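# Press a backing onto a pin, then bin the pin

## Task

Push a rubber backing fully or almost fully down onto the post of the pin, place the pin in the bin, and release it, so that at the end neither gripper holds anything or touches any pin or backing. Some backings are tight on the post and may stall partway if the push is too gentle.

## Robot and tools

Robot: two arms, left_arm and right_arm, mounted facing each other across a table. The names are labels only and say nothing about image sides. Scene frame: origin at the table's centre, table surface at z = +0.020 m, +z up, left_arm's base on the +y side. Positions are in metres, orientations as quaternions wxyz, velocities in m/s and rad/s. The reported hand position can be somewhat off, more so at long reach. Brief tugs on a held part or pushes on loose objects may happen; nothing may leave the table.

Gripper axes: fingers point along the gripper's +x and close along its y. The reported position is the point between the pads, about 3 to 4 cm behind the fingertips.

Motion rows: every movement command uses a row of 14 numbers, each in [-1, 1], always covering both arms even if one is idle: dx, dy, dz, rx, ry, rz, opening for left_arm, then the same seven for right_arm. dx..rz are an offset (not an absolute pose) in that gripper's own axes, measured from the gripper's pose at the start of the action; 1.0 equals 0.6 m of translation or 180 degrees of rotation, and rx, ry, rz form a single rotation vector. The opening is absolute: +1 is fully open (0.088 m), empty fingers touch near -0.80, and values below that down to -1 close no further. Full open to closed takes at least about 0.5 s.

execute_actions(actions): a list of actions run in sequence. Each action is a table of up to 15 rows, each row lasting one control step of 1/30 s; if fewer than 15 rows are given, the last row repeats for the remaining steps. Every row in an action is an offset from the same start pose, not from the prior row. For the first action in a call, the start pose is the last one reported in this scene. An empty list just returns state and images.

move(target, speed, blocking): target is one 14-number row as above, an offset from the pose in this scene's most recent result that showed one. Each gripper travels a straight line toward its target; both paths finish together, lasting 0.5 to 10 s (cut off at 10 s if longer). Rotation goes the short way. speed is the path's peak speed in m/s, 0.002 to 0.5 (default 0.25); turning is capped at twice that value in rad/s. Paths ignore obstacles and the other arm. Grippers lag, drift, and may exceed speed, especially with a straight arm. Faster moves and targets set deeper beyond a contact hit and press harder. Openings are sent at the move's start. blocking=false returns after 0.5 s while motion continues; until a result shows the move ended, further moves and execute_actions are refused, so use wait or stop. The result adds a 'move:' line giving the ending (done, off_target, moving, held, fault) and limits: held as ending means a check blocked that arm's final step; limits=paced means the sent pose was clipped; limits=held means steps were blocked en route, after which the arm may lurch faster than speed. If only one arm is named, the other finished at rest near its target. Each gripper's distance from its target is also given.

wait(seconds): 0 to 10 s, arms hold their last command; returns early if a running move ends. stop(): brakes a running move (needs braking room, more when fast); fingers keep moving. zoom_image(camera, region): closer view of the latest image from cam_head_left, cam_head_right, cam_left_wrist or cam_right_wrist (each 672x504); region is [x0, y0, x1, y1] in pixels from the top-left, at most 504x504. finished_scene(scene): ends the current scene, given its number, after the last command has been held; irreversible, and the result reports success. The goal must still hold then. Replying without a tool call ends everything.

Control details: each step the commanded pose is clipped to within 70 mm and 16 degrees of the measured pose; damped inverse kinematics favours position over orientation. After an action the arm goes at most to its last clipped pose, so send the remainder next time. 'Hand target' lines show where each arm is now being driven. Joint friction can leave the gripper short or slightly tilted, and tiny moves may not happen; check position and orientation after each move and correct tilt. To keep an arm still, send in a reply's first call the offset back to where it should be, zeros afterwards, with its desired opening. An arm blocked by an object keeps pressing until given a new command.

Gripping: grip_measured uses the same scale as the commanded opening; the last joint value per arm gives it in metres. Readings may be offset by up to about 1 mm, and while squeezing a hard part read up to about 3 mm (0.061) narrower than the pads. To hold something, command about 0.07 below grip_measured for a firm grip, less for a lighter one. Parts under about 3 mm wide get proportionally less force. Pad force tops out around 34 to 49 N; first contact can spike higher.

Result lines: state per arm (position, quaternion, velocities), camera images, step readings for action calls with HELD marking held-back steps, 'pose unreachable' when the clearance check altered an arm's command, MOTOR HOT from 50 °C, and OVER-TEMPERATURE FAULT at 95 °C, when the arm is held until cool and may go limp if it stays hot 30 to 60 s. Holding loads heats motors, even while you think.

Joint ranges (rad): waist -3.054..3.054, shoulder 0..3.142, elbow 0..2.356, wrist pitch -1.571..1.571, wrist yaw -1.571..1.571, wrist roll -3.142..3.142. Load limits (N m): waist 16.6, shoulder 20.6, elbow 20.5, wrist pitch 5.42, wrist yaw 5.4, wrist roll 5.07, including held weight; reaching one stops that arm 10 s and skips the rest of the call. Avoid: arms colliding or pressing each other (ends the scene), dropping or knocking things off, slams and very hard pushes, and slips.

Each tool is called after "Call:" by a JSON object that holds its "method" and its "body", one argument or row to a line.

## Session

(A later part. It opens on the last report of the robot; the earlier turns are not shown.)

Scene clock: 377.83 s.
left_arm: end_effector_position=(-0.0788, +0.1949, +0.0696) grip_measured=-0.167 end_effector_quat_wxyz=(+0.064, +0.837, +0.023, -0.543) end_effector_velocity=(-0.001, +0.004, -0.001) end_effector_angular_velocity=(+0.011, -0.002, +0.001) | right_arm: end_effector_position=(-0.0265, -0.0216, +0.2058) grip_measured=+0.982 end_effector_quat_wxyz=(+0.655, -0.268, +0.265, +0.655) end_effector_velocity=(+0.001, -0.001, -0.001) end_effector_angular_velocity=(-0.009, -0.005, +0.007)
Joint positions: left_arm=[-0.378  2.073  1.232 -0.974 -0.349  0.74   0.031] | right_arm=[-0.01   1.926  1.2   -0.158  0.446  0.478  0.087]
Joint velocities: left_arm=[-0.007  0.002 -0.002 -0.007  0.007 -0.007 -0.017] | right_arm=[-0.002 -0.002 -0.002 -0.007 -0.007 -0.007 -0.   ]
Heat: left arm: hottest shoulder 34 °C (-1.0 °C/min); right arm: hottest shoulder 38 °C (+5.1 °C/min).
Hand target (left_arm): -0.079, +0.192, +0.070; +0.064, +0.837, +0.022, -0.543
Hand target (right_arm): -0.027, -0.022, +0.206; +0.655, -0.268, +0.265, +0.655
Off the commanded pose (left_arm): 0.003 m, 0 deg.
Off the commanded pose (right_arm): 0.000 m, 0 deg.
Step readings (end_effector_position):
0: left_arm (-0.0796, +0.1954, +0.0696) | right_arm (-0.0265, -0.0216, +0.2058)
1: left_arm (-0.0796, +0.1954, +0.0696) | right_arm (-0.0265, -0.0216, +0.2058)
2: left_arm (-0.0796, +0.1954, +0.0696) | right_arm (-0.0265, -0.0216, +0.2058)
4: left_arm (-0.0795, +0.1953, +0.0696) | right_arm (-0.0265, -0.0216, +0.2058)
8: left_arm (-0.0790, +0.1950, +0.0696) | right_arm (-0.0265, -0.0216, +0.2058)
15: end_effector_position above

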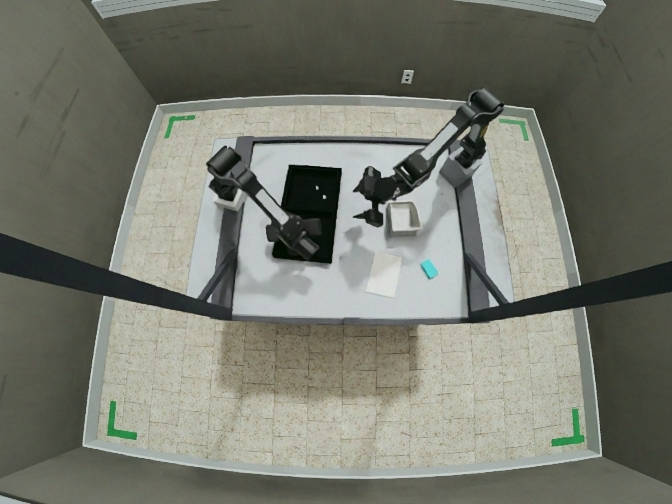

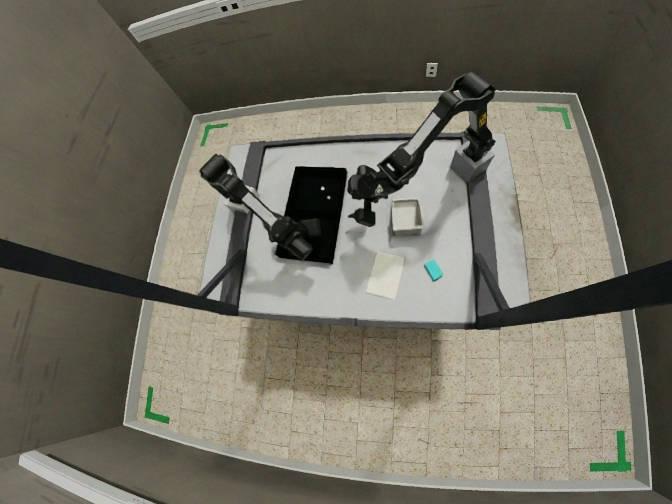

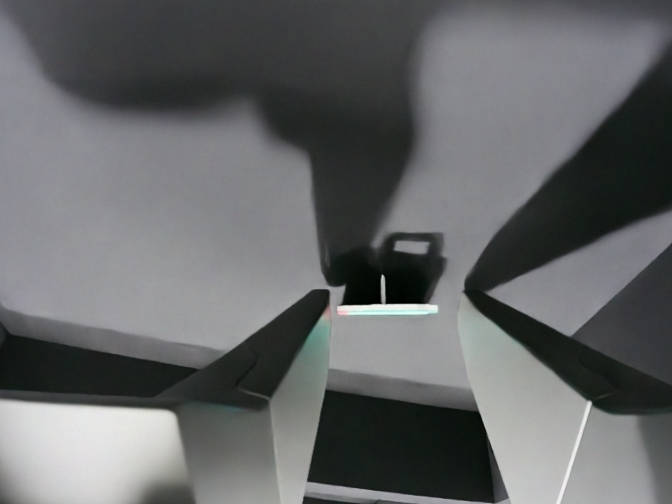

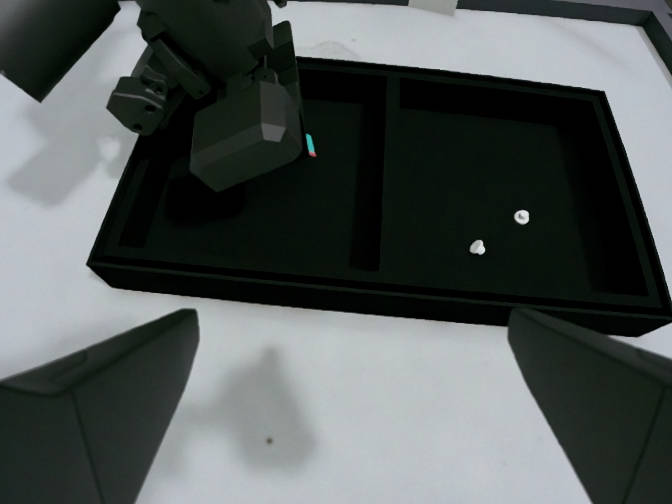

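Call:
{"method": "execute_actions", "body": {
  "actions": [
    [[0,0.004,0,0,0,0,-0.21,0,0,0,0,0,0,1],[0,0.004,0,0,0,0,-0.22,0,0,0,0,0,0,1],[0,0.004,0,0,0,0,-0.23,0,0,0,0,0,0,1],[0,0.004,0,0,0,0,-0.24,0,0,0,0,0,0,1],[0,0.004,0,0,0,0,-0.25,0,0,0,0,0,0,1],[0,0.004,0,0,0,0,-0.26,0,0,0,0,0,0,1],[0,0.004,0,0,0,0,-0.27,0,0,0,0,0,0,1],[0,0.004,0,0,0,0,-0.28,0,0,0,0,0,0,1],[0,0.004,0,0,0,0,-0.29,0,0,0,0,0,0,1],[0,0.004,0,0,0,0,-0.30,0,0,0,0,0,0,1],[0,0.004,0,0,0,0,-0.31,0,0,0,0,0,0,1],[0,0.004,0,0,0,0,-0.32,0,0,0,0,0,0,1],[0,0.004,0,0,0,0,-0.33,0,0,0,0,0,0,1],[0,0.004,0,0,0,0,-0.34,0,0,0,0,0,0,1],[0,0.004,0,0,0,0,-0.35,0,0,0,0,0,0,1]],
    [[0,0,0,0,0,0,-0.36,0,0,0,0,0,0,1],[0,0,0,0,0,0,-0.37,0,0,0,0,0,0,1],[0,0,0,0,0,0,-0.38,0,0,0,0,0,0,1],[0,0,0,0,0,0,-0.39,0,0,0,0,0,0,1],[0,0,0,0,0,0,-0.40,0,0,0,0,0,0,1]]
  ]
}}

Scene clock: 393.77 s.
left_arm: end_effector_position=(-0.0784, +0.1947, +0.0696) grip_measured=-0.389 end_effector_quat_wxyz=(+0.064, +0.837, +0.024, -0.543) end_effector_velocity=(+0.002, +0.005, -0.001) end_effector_angular_velocity=(+0.021, -0.005, -0.007) | right_arm: end_effector_position=(-0.0265, -0.0216, +0.2058) grip_measured=+0.982 end_effector_quat_wxyz=(+0.655, -0.268, +0.265, +0.655) end_effector_velocity=(+0.003, -0.000, -0.000) end_effector_angular_velocity=(-0.002, -0.014, -0.002)
Joint positions: left_arm=[-0.377  2.073  1.232 -0.974 -0.349  0.741  0.02 ] | right_arm=[-0.01   1.926  1.2   -0.158  0.446  0.478  0.087]
Joint velocities: left_arm=[-0.002 -0.002 -0.012 -0.007  0.007  0.007 -0.   ] | right_arm=[-0.002 -0.002 -0.002 -0.007  0.007 -0.007  0.   ]
Heat: left arm: hottest shoulder 34 °C (-2.0 °C/min); right arm: hottest shoulder 39 °C (+5.1 °C/min).
Hand target (left_arm): -0.078, +0.195, +0.070; +0.064, +0.837, +0.024, -0.543
Hand target (right_arm): -0.027, -0.022, +0.206; +0.655, -0.268, +0.265, +0.655
Off the commanded pose (left_arm): 0.000 m, 0 deg.
Off the commanded pose (right_arm): 0.000 m, 0 deg.
Step readings (end_effector_position; steps 1 to 15: 1st action; 16 to 30: 2nd action):
0: left_arm (-0.0788, +0.1949, +0.0696) | right_arm (-0.0265, -0.0216, +0.2058)
1: left_arm (-0.0788, +0.1949, +0.0696) | right_arm (-0.0265, -0.0216, +0.2058)
2: left_arm (-0.0787, +0.1949, +0.0696) | right_arm (-0.0265, -0.0216, +0.2058)
4: left_arm (-0.0785, +0.1948, +0.0696) | right_arm (-0.0265, -0.0216, +0.2058)
8: left_arm (-0.0784, +0.1947, +0.0696) | right_arm (-0.0265, -0.0216, +0.2058)
15: left_arm (-0.0784, +0.1947, +0.0696) | right_arm (-0.0265, -0.0216, +0.2058)
16: left_arm (-0.0784, +0.1947, +0.0696) | right_arm (-0.0265, -0.0216, +0.2058)
17: left_arm (-0.0784, +0.1947, +0.0696) | right_arm (-0.0265, -0.0216, +0.2058)
19: left_arm (-0.0784, +0.1947, +0.0696) | right_arm (-0.0265, -0.0216, +0.2058)
23: left_arm (-0.0784, +0.1947, +0.0696) | right_arm (-0.0265, -0.0216, +0.2058)
30: end_effector_position above

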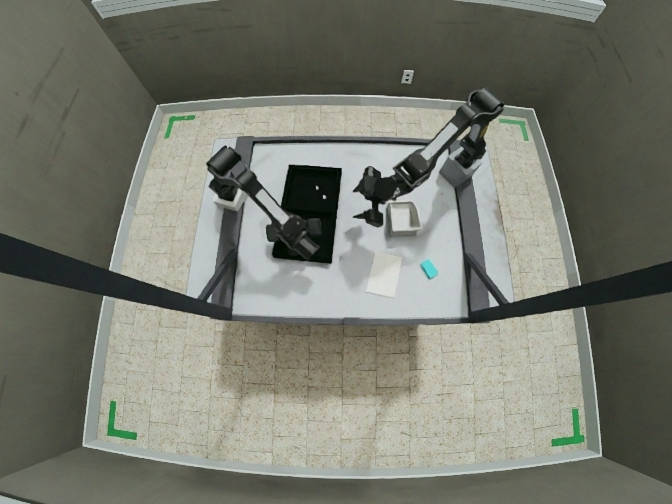

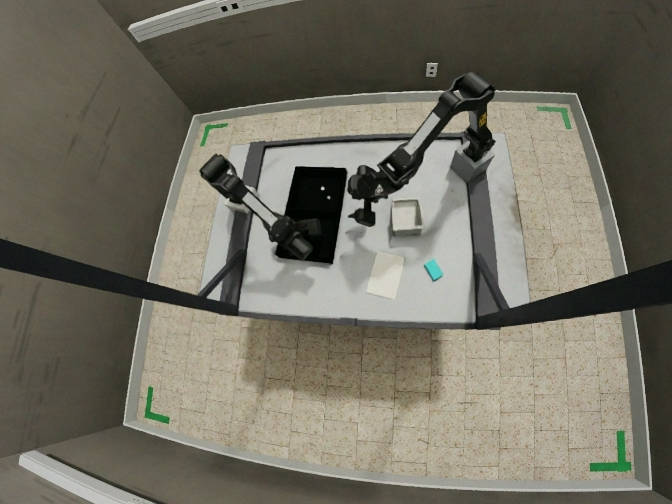

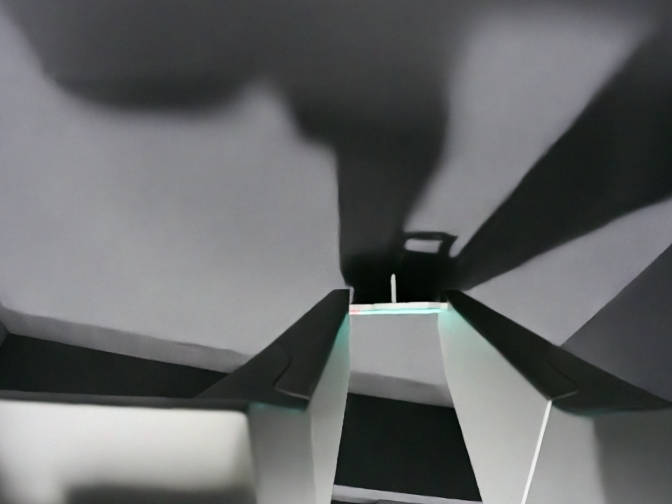

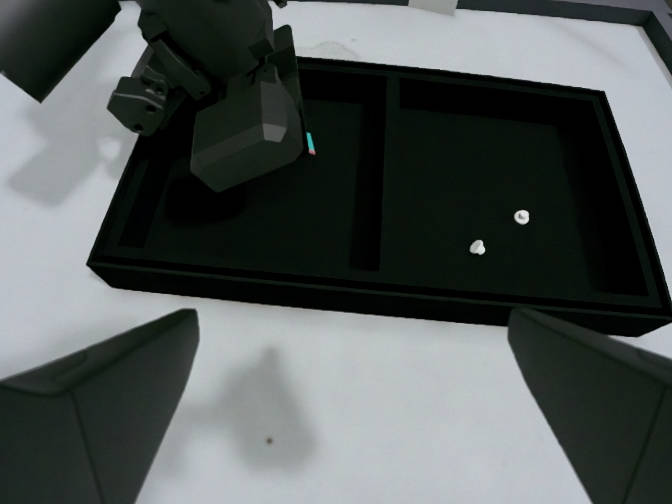

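Call:
{"method": "execute_actions", "body": {
  "actions": [
    [[0,0,0,0,0,0,-0.42,0,0,0,0,0,0,1],[0,0,0,0,0,0,-0.44,0,0,0,0,0,0,1],[0,0,0,0,0,0,-0.46,0,0,0,0,0,0,1],[0,0,0,0,0,0,-0.47,0,0,0,0,0,0,1]]
  ]
}}

Call:
{"method": "zoom_image", "body": {
  "camera": "cam_left_wrist",
  "region": [320, 240, 480, 360]
}}

Scene clock: 401.23 s.
left_arm: end_effector_position=(-0.0784, +0.1947, +0.0696) grip_measured=-0.412 end_effector_quat_wxyz=(+0.064, +0.837, +0.024, -0.543) end_effector_velocity=(+0.001, +0.003, +0.002) end_effector_angular_velocity=(+0.004, -0.010, -0.016) | right_arm: end_effector_position=(-0.0265, -0.0216, +0.2058) grip_measured=+0.982 end_effector_quat_wxyz=(+0.655, -0.268, +0.265, +0.655) end_effector_velocity=(+0.001, -0.001, -0.001) end_effector_angular_velocity=(-0.009, -0.005, +0.007)
Joint positions: left_arm=[-0.377  2.073  1.232 -0.974 -0.349  0.741  0.019] | right_arm=[-0.01   1.926  1.2   -0.158  0.446  0.478  0.087]
Joint velocities: left_arm=[-0.007 -0.007 -0.007 -0.007 -0.007  0.007 -0.   ] | right_arm=[-0.002 -0.002 -0.002 -0.007 -0.007 -0.007 -0.   ]
Heat: left arm: hottest shoulder 34 °C (-2.0 °C/min); right arm: hottest shoulder 40 °C (+5.0 °C/min).
Hand target (left_arm): -0.078, +0.195, +0.070; +0.064, +0.837, +0.024, -0.543
Hand target (right_arm): -0.027, -0.022, +0.206; +0.655, -0.268, +0.265, +0.655
Off the commanded pose (left_arm): 0.000 m, 0 deg.
Off the commanded pose (right_arm): 0.000 m, 0 deg.
Step readings (end_effector_position):
0: left_arm (-0.0784, +0.1947, +0.0696) | right_arm (-0.0265, -0.0216, +0.2058)
1: left_arm (-0.0784, +0.1947, +0.0696) | right_arm (-0.0265, -0.0216, +0.2058)
2: left_arm (-0.0784, +0.1947, +0.0696) | right_arm (-0.0265, -0.0216, +0.2058)
4: left_arm (-0.0784, +0.1947, +0.0696) | right_arm (-0.0265, -0.0216, +0.2058)
8: left_arm (-0.0784, +0.1947, +0.0696) | right_arm (-0.0265, -0.0216, +0.2058)
15: end_effector_position above

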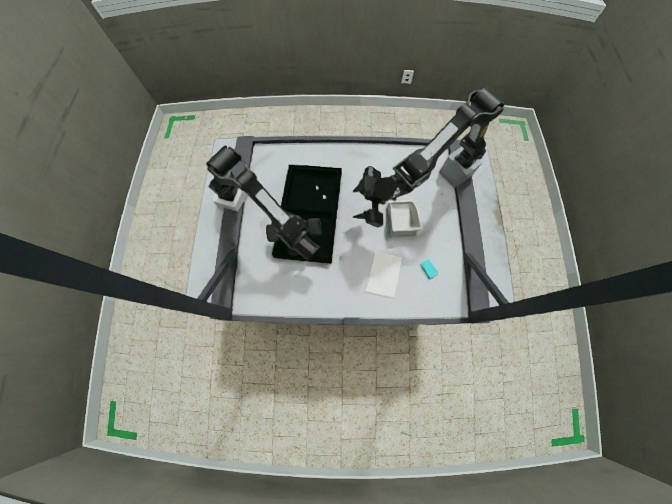

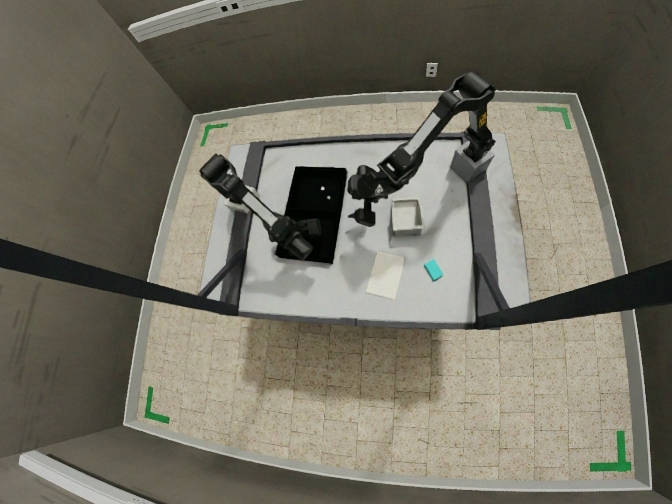

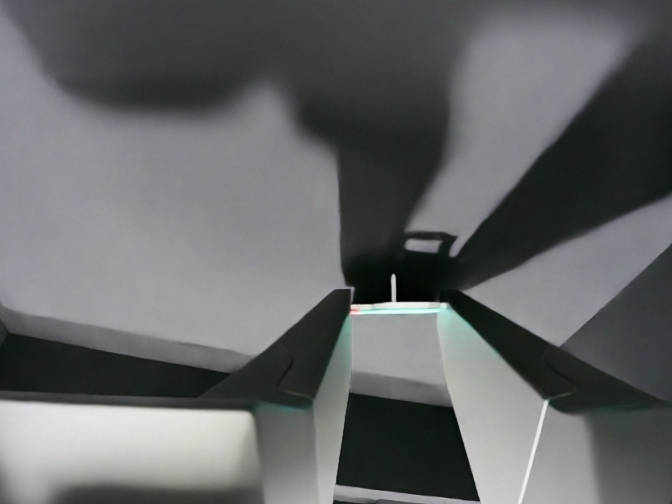

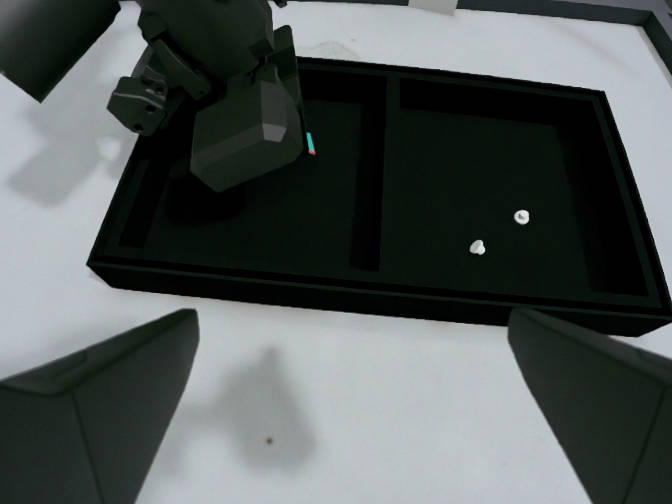

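Region (320, 240, 480, 360) of cam_left_wrist's 672x504 image, scaled by 3.150, with more detail than that image has; it fills the top 378 rows of this view, and the rest is white.

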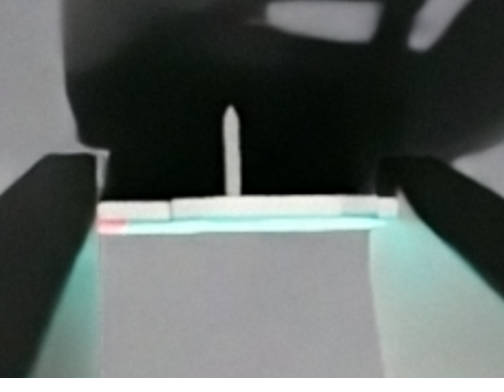

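Call:
{"method": "move", "body": {
  "target": [-0.0912,0.0081,-0.0402,0,0,0,-0.47, -0.0707,-0.1333,-0.0707,0,0,0,1],
  "speed": 0.15
}}

Scene clock: 442.53 s.
left_arm: end_effector_position=(-0.0763, +0.1974, +0.1240) grip_measured=-0.412 end_effector_quat_wxyz=(+0.058, +0.841, +0.028, -0.537) end_effector_velocity=(+0.003, +0.004, +0.002) end_effector_angular_velocity=(+0.016, -0.019, -0.011) | right_arm: end_effector_position=(+0.0516, -0.0798, +0.2051) grip_measured=+0.982 end_effector_quat_wxyz=(+0.656, -0.267, +0.265, +0.655) end_effector_velocity=(+0.005, -0.005, -0.003) end_effector_angular_velocity=(-0.022, -0.012, +0.003)
Joint positions: left_arm=[-0.377  1.978  1.329 -1.187 -0.349  0.741  0.019] | right_arm=[-0.106  1.605  0.793 -0.039  0.385  0.4    0.087]
Joint velocities: left_arm=[-0.002 -0.002 -0.002 -0.022 -0.007  0.007 -0.   ] | right_arm=[-0.007 -0.012 -0.012 -0.022 -0.007 -0.007 -0.   ]
Heat: left arm: hottest shoulder 35 °C (+1.0 °C/min); right arm: hottest shoulder 41 °C (+2.0 °C/min).
Hand target (left_arm): -0.078, +0.194, +0.130; +0.064, +0.837, +0.024, -0.543
Hand target (right_arm): +0.053, -0.082, +0.204; +0.655, -0.267, +0.265, +0.655
Off the commanded pose (left_arm): 0.007 m, 1 deg.
Off the commanded pose (right_arm): 0.003 m, 0 deg.
move: done

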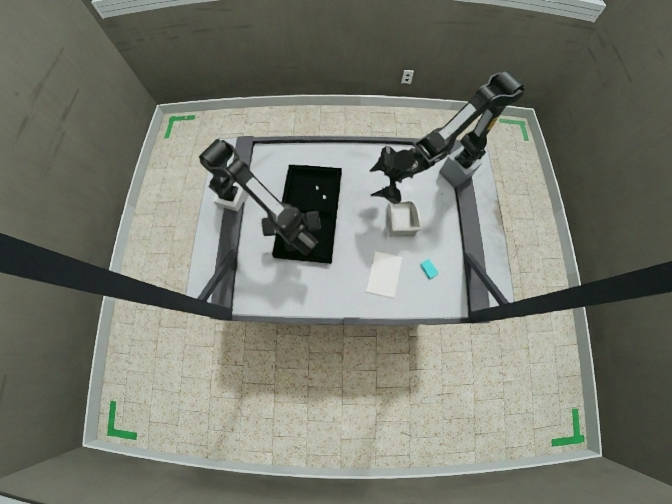

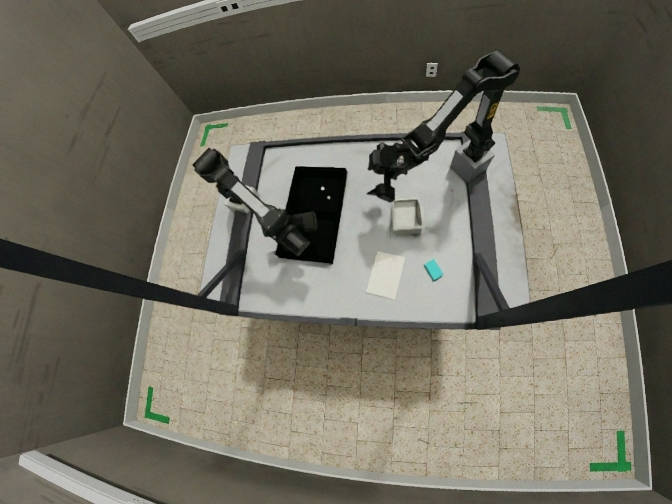

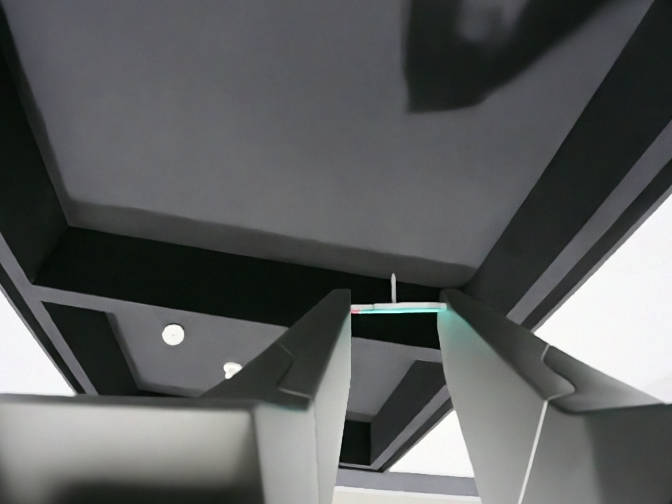

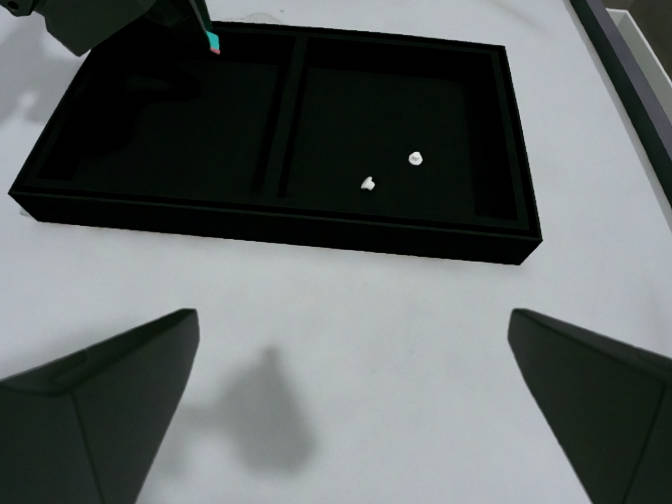

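Call:
{"method": "move", "body": {
  "target": [0.014,0.0615,0.0355,-0.417,-0.412,0.1315,-0.47, 0,0,0,0,0,0,1],
  "speed": 0.35
}}

Scene clock: 462.97 s.
left_arm: end_effector_position=(-0.0880, +0.1563, +0.1156) grip_measured=-0.412 end_effector_quat_wxyz=(+0.622, +0.163, +0.134, -0.754) end_effector_velocity=(-0.002, +0.000, +0.001) end_effector_angular_velocity=(-0.007, +0.016, -0.006) | right_arm: end_effector_position=(+0.0516, -0.0800, +0.2051) grip_measured=+0.982 end_effector_quat_wxyz=(+0.656, -0.267, +0.265, +0.655) end_effector_velocity=(+0.001, -0.001, -0.001) end_effector_angular_velocity=(-0.009, -0.004, +0.007)
Joint positions: left_arm=[-0.351  1.751  0.308  0.977 -0.401 -0.193  0.019] | right_arm=[-0.106  1.604  0.792 -0.039  0.385  0.4    0.087]
Joint velocities: left_arm=[-0.002  0.007 -0.002  0.022  0.007 -0.007 -0.   ] | right_arm=[-0.002 -0.002 -0.002 -0.007 -0.007 -0.007 -0.   ]
Heat: left arm: hottest shoulder 36 °C (+2.0 °C/min); right arm: hottest shoulder 39 °C (-1.0 °C/min).
Hand target (left_arm): -0.087, +0.159, +0.112; +0.622, +0.167, +0.137, -0.752
Hand target (right_arm): +0.051, -0.080, +0.205; +0.656, -0.267, +0.265, +0.655
Off the commanded pose (left_arm): 0.006 m, 1 deg.
Off the commanded pose (right_arm): 0.000 m, 0 deg.
move: done

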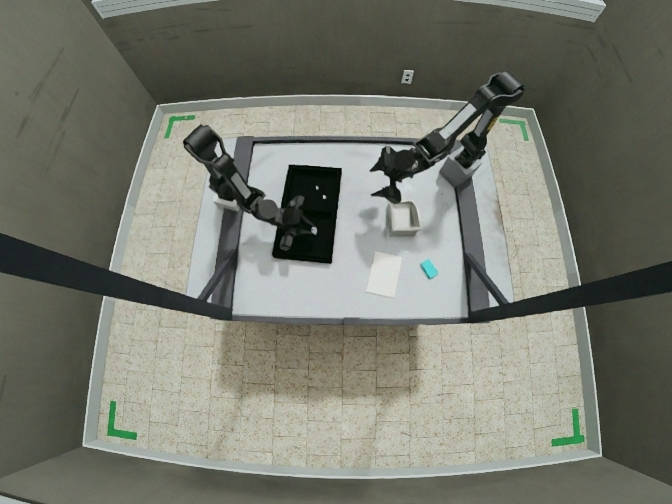

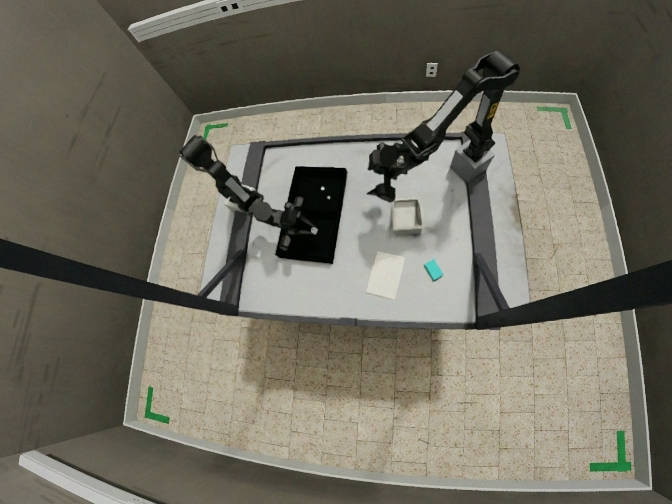

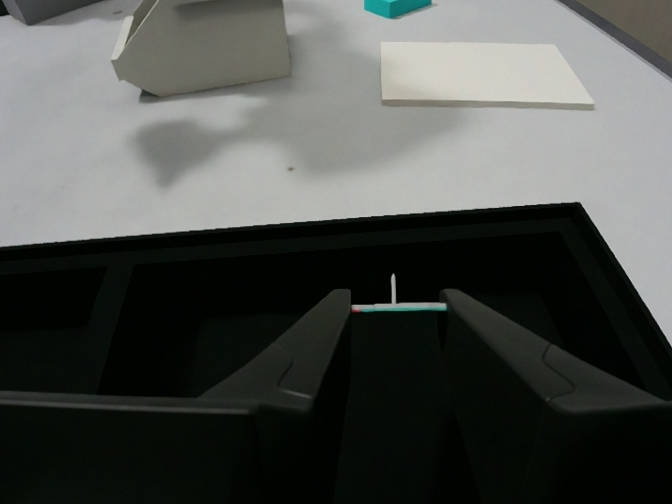

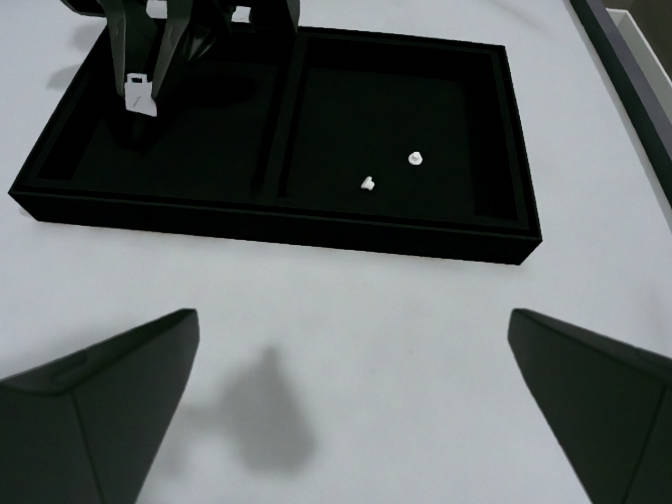

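Call:
{"method": "zoom_image", "body": {
  "camera": "cam_right_wrist",
  "region": [0, 0, 320, 240]
}}

Call:
{"method": "zoom_image", "body": {
  "camera": "cam_head_left",
  "region": [230, 160, 360, 275]
}}

Region (0, 0, 320, 240) of cam_right_wrist's 672x504 image, scaled by 1.575, with more detail than that image has; it fills the top 378 rows of this view, and the rest is white.

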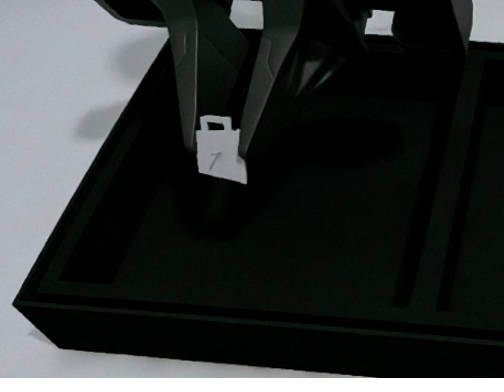

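Region (230, 160, 360, 275) of cam_head_left's 672x504 image, scaled by 3.877, with more detail than that image has; it fills the top 446 rows of this view, and the rest is white.

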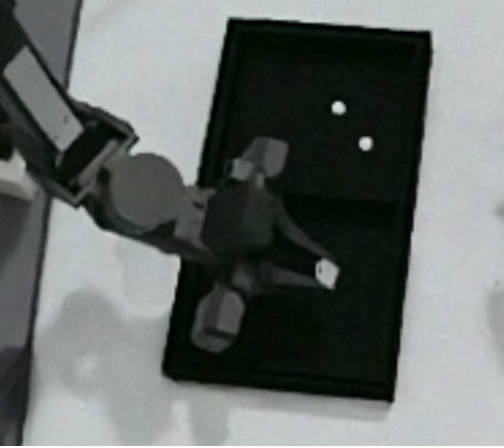

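Call:
{"method": "move", "body": {
  "target": [0.0275,0,-0.0607,0,0.048,0,-0.47, 0.135,0.1833,-0.0183,0,-0.139,0,1],
  "speed": 0.15
}}

Scene clock: 509.43 s.
left_arm: end_effector_position=(-0.0872, +0.1591, +0.0756) grip_measured=-0.412 end_effector_quat_wxyz=(+0.609, +0.222, +0.177, -0.740) end_effector_velocity=(+0.001, +0.001, -0.001) end_effector_angular_velocity=(+0.005, -0.002, +0.008) | right_arm: end_effector_position=(-0.0573, -0.0277, +0.1455) grip_measured=+0.982 end_effector_quat_wxyz=(+0.697, -0.116, +0.116, +0.698) end_effector_velocity=(+0.001, -0.001, -0.003) end_effector_angular_velocity=(-0.011, -0.013, +0.007)
Joint positions: left_arm=[-0.335  1.854  0.353  0.88  -0.355 -0.233  0.019] | right_arm=[0.123 2.226 0.932 0.849 0.723 0.306 0.087]
Joint velocities: left_arm=[-0.002 -0.002 -0.002 -0.007 -0.007 -0.007 -0.   ] | right_arm=[-0.002  0.002 -0.002 -0.007 -0.007 -0.007  0.   ]
Heat: left arm: hottest shoulder 31 °C (-5.0 °C/min); right arm: hottest shoulder 36 °C (-4.0 °C/min).
Hand target (left_arm): -0.088, +0.157, +0.075; +0.610, +0.220, +0.180, -0.740
Hand target (right_arm): -0.058, -0.028, +0.142; +0.697, -0.119, +0.114, +0.698
Off the commanded pose (left_arm): 0.003 m, 1 deg.
Off the commanded pose (right_arm): 0.005 m, 0 deg.
move: done

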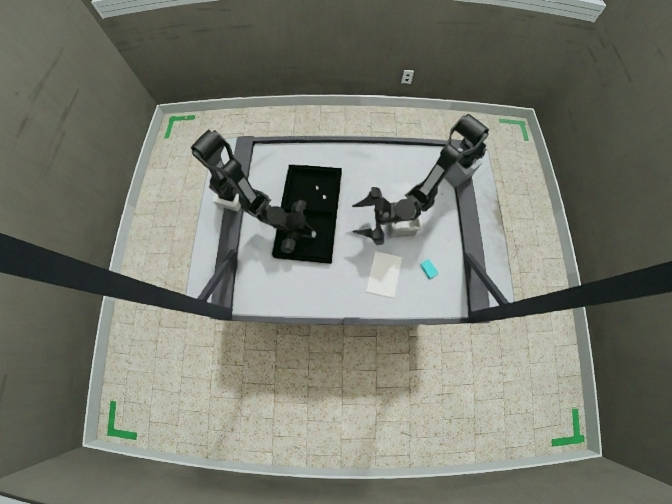

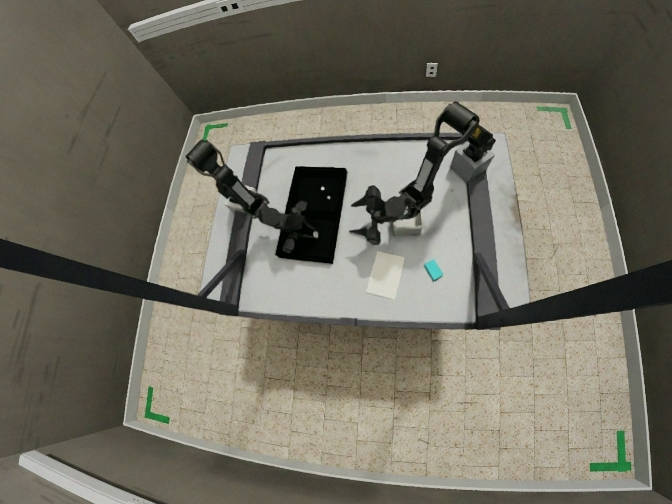

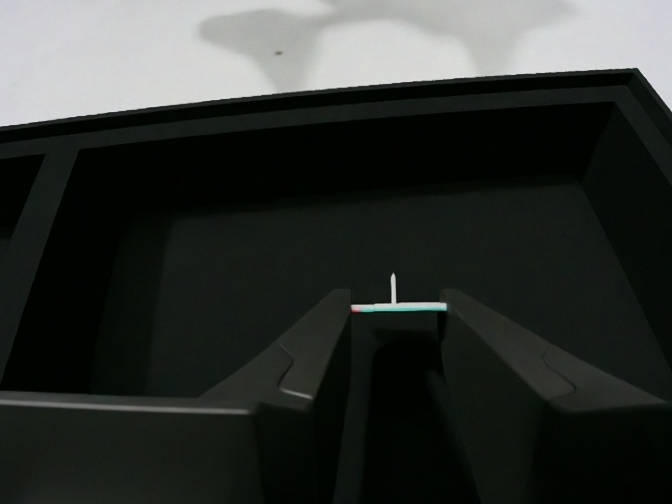

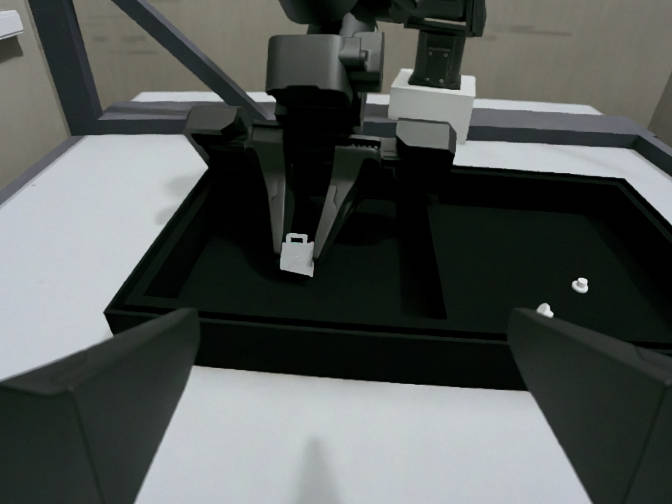

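Call:
{"method": "zoom_image", "body": {
  "camera": "cam_right_wrist",
  "region": [160, 90, 480, 330]
}}

Region (160, 90, 480, 330) of cam_right_wrist's 672x504 image, scaled by 1.575, with more detail than that image has; it fills the top 378 rows of this view, and the rest is white.

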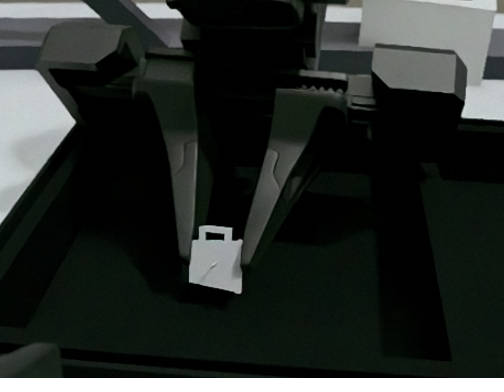

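Call:
{"method": "move", "body": {
  "target": [0.0082,0,-0.0126,0,0,0,-0.47, 0,0,0,0,0,0,1],
  "speed": 0.02
}}

Call:
{"method": "zoom_image", "body": {
  "camera": "cam_right_wrist",
  "region": [160, 90, 480, 330]
}}

Scene clock: 520.87 s.
left_arm: end_effector_position=(-0.0885, +0.1573, +0.0711) grip_measured=-0.412 end_effector_quat_wxyz=(+0.609, +0.216, +0.176, -0.742) end_effector_velocity=(-0.001, -0.001, +0.001) end_effector_angular_velocity=(-0.007, +0.007, +0.007) | right_arm: end_effector_position=(-0.0572, -0.0278, +0.1452) grip_measured=+0.982 end_effector_quat_wxyz=(+0.697, -0.116, +0.116, +0.698) end_effector_velocity=(-0.003, -0.002, -0.004) end_effector_angular_velocity=(-0.015, -0.023, +0.029)
Joint positions: left_arm=[-0.335  1.899  0.353  0.939 -0.354 -0.234  0.019] | right_arm=[0.123 2.227 0.932 0.85  0.723 0.306 0.087]
Joint velocities: left_arm=[-0.002  0.002  0.002  0.007 -0.007 -0.007 -0.   ] | right_arm=[ 0.002  0.002 -0.002 -0.007 -0.022 -0.022 -0.   ]
Heat: left arm: hottest shoulder 31 °C (-6.0 °C/min); right arm: hottest shoulder 36 °C (-3.0 °C/min).
Hand target (left_arm): -0.087, +0.159, +0.067; +0.609, +0.222, +0.178, -0.740
Hand target (right_arm): -0.057, -0.028, +0.145; +0.697, -0.116, +0.116, +0.698
Off the commanded pose (left_arm): 0.005 m, 1 deg.
Off the commanded pose (right_arm): 0.000 m, 0 deg.
move: done

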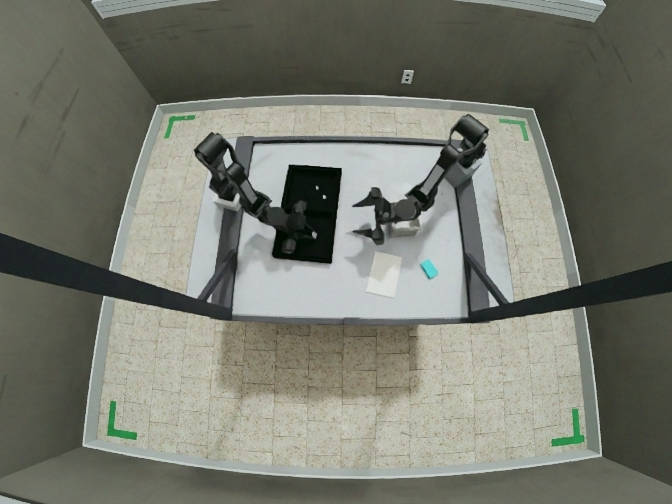

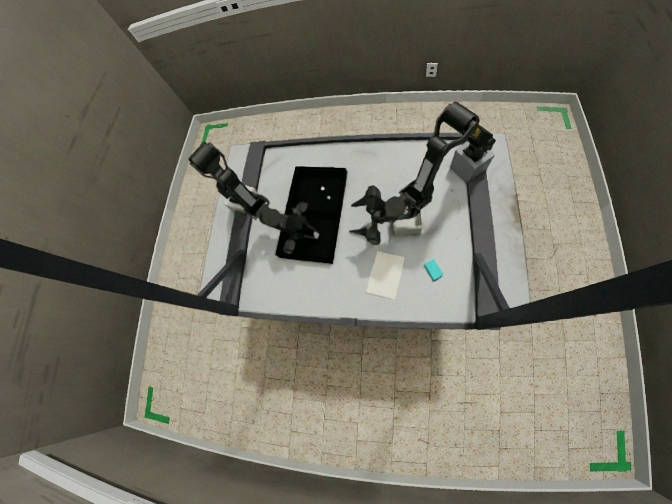

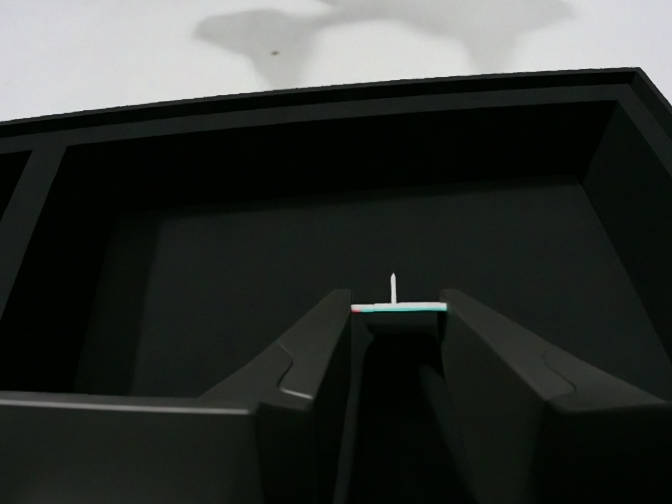

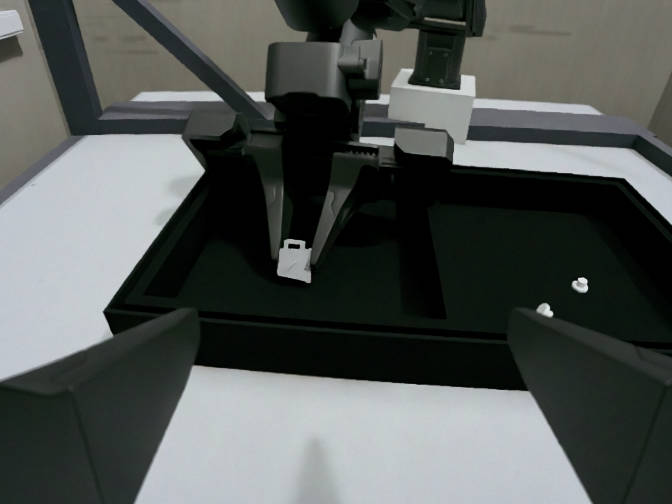

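Region (160, 90, 480, 330) of cam_right_wrist's 672x504 image, scaled by 1.575, with more detail than that image has; it fills the top 378 rows of this view, and the rest is white.

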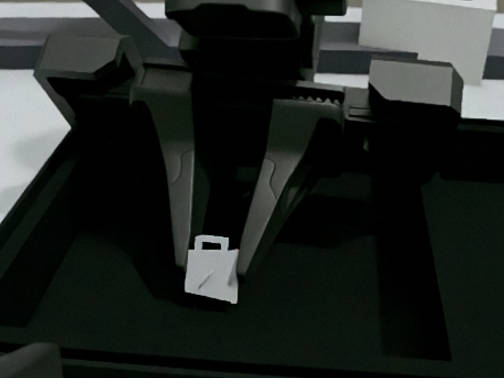

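Call:
{"method": "move", "body": {
  "target": [0.006,0,-0.011,0,0.006,0,-0.47, 0,0,0,0,0,0,1],
  "speed": 0.015
}}

Call:
{"method": "zoom_image", "body": {
  "camera": "cam_right_wrist",
  "region": [230, 210, 370, 315]
}}

Call:
{"method": "zoom_image", "body": {
  "camera": "cam_left_wrist",
  "region": [320, 250, 480, 370]
}}

Scene clock: 531.73 s.
left_arm: end_effector_position=(-0.0887, +0.1574, +0.0699) grip_measured=-0.412 end_effector_quat_wxyz=(+0.609, +0.214, +0.178, -0.742) end_effector_velocity=(+0.002, +0.005, -0.006) end_effector_angular_velocity=(+0.025, -0.016, +0.003) | right_arm: end_effector_position=(-0.0572, -0.0278, +0.1452) grip_measured=+0.982 end_effector_quat_wxyz=(+0.697, -0.116, +0.116, +0.698) end_effector_velocity=(+0.001, -0.001, -0.001) end_effector_angular_velocity=(-0.014, -0.003, +0.002)
Joint positions: left_arm=[-0.335  1.907  0.353  0.947 -0.353 -0.238  0.019] | right_arm=[0.123 2.227 0.932 0.85  0.723 0.306 0.087]
Joint velocities: left_arm=[-0.007  0.002 -0.007 -0.022 -0.007 -0.007 -0.   ] | right_arm=[-0.002 -0.007 -0.002 -0.022 -0.007  0.007 -0.   ]
Heat: left arm: hottest shoulder 31 °C (-4.0 °C/min); right arm: hottest shoulder 38 °C (+0.0 °C/min).
Hand target (left_arm): -0.088, +0.158, +0.064; +0.608, +0.223, +0.181, -0.740
Hand target (right_arm): -0.057, -0.028, +0.145; +0.697, -0.116, +0.116, +0.698
Off the commanded pose (left_arm): 0.006 m, 1 deg.
Off the commanded pose (right_arm): 0.000 m, 0 deg.
move: done

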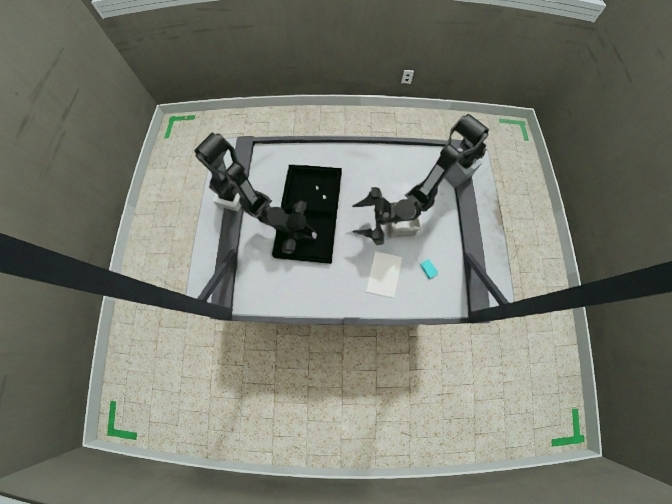

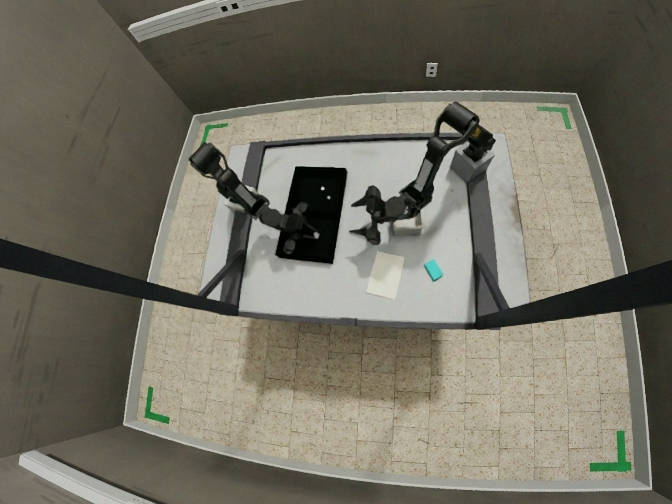

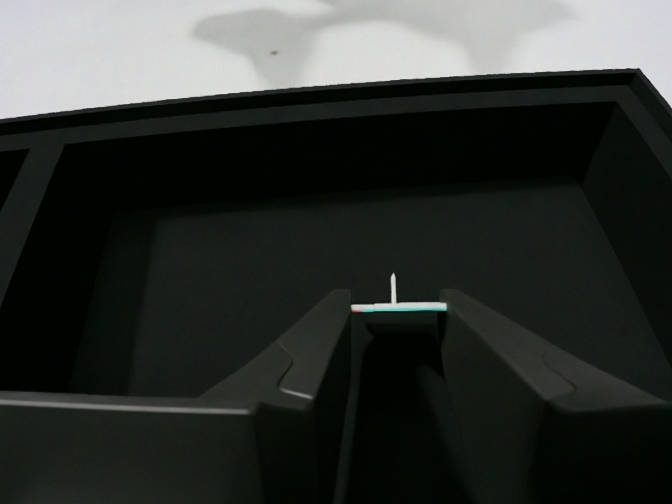

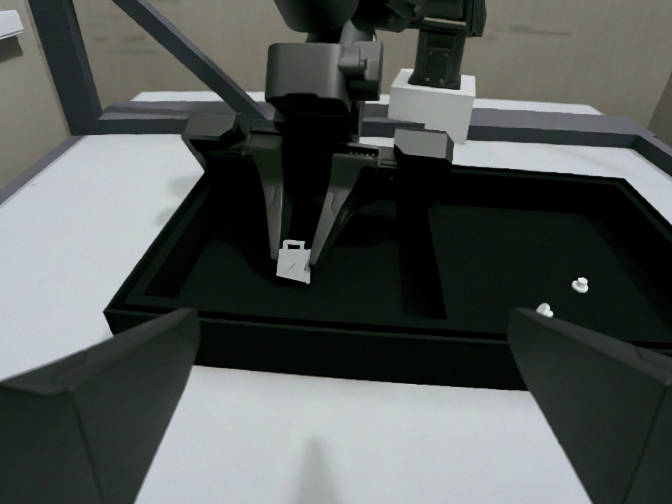

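Region (230, 210, 370, 315) of cam_right_wrist's 672x504 image, scaled by 3.600, with more detail than that image has; it fills the top 378 rows of this view, and the rest is white.

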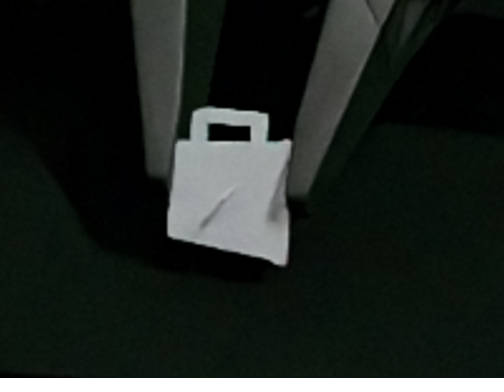

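Region (320, 250, 480, 370) of cam_left_wrist's 672x504 image, scaled by 3.150, with more detail than that image has; it fills the top 378 rows of this view, and the rest is white.

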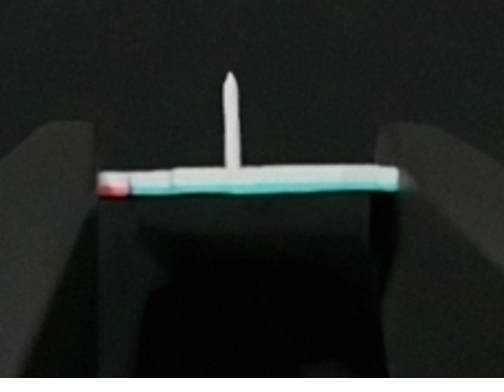

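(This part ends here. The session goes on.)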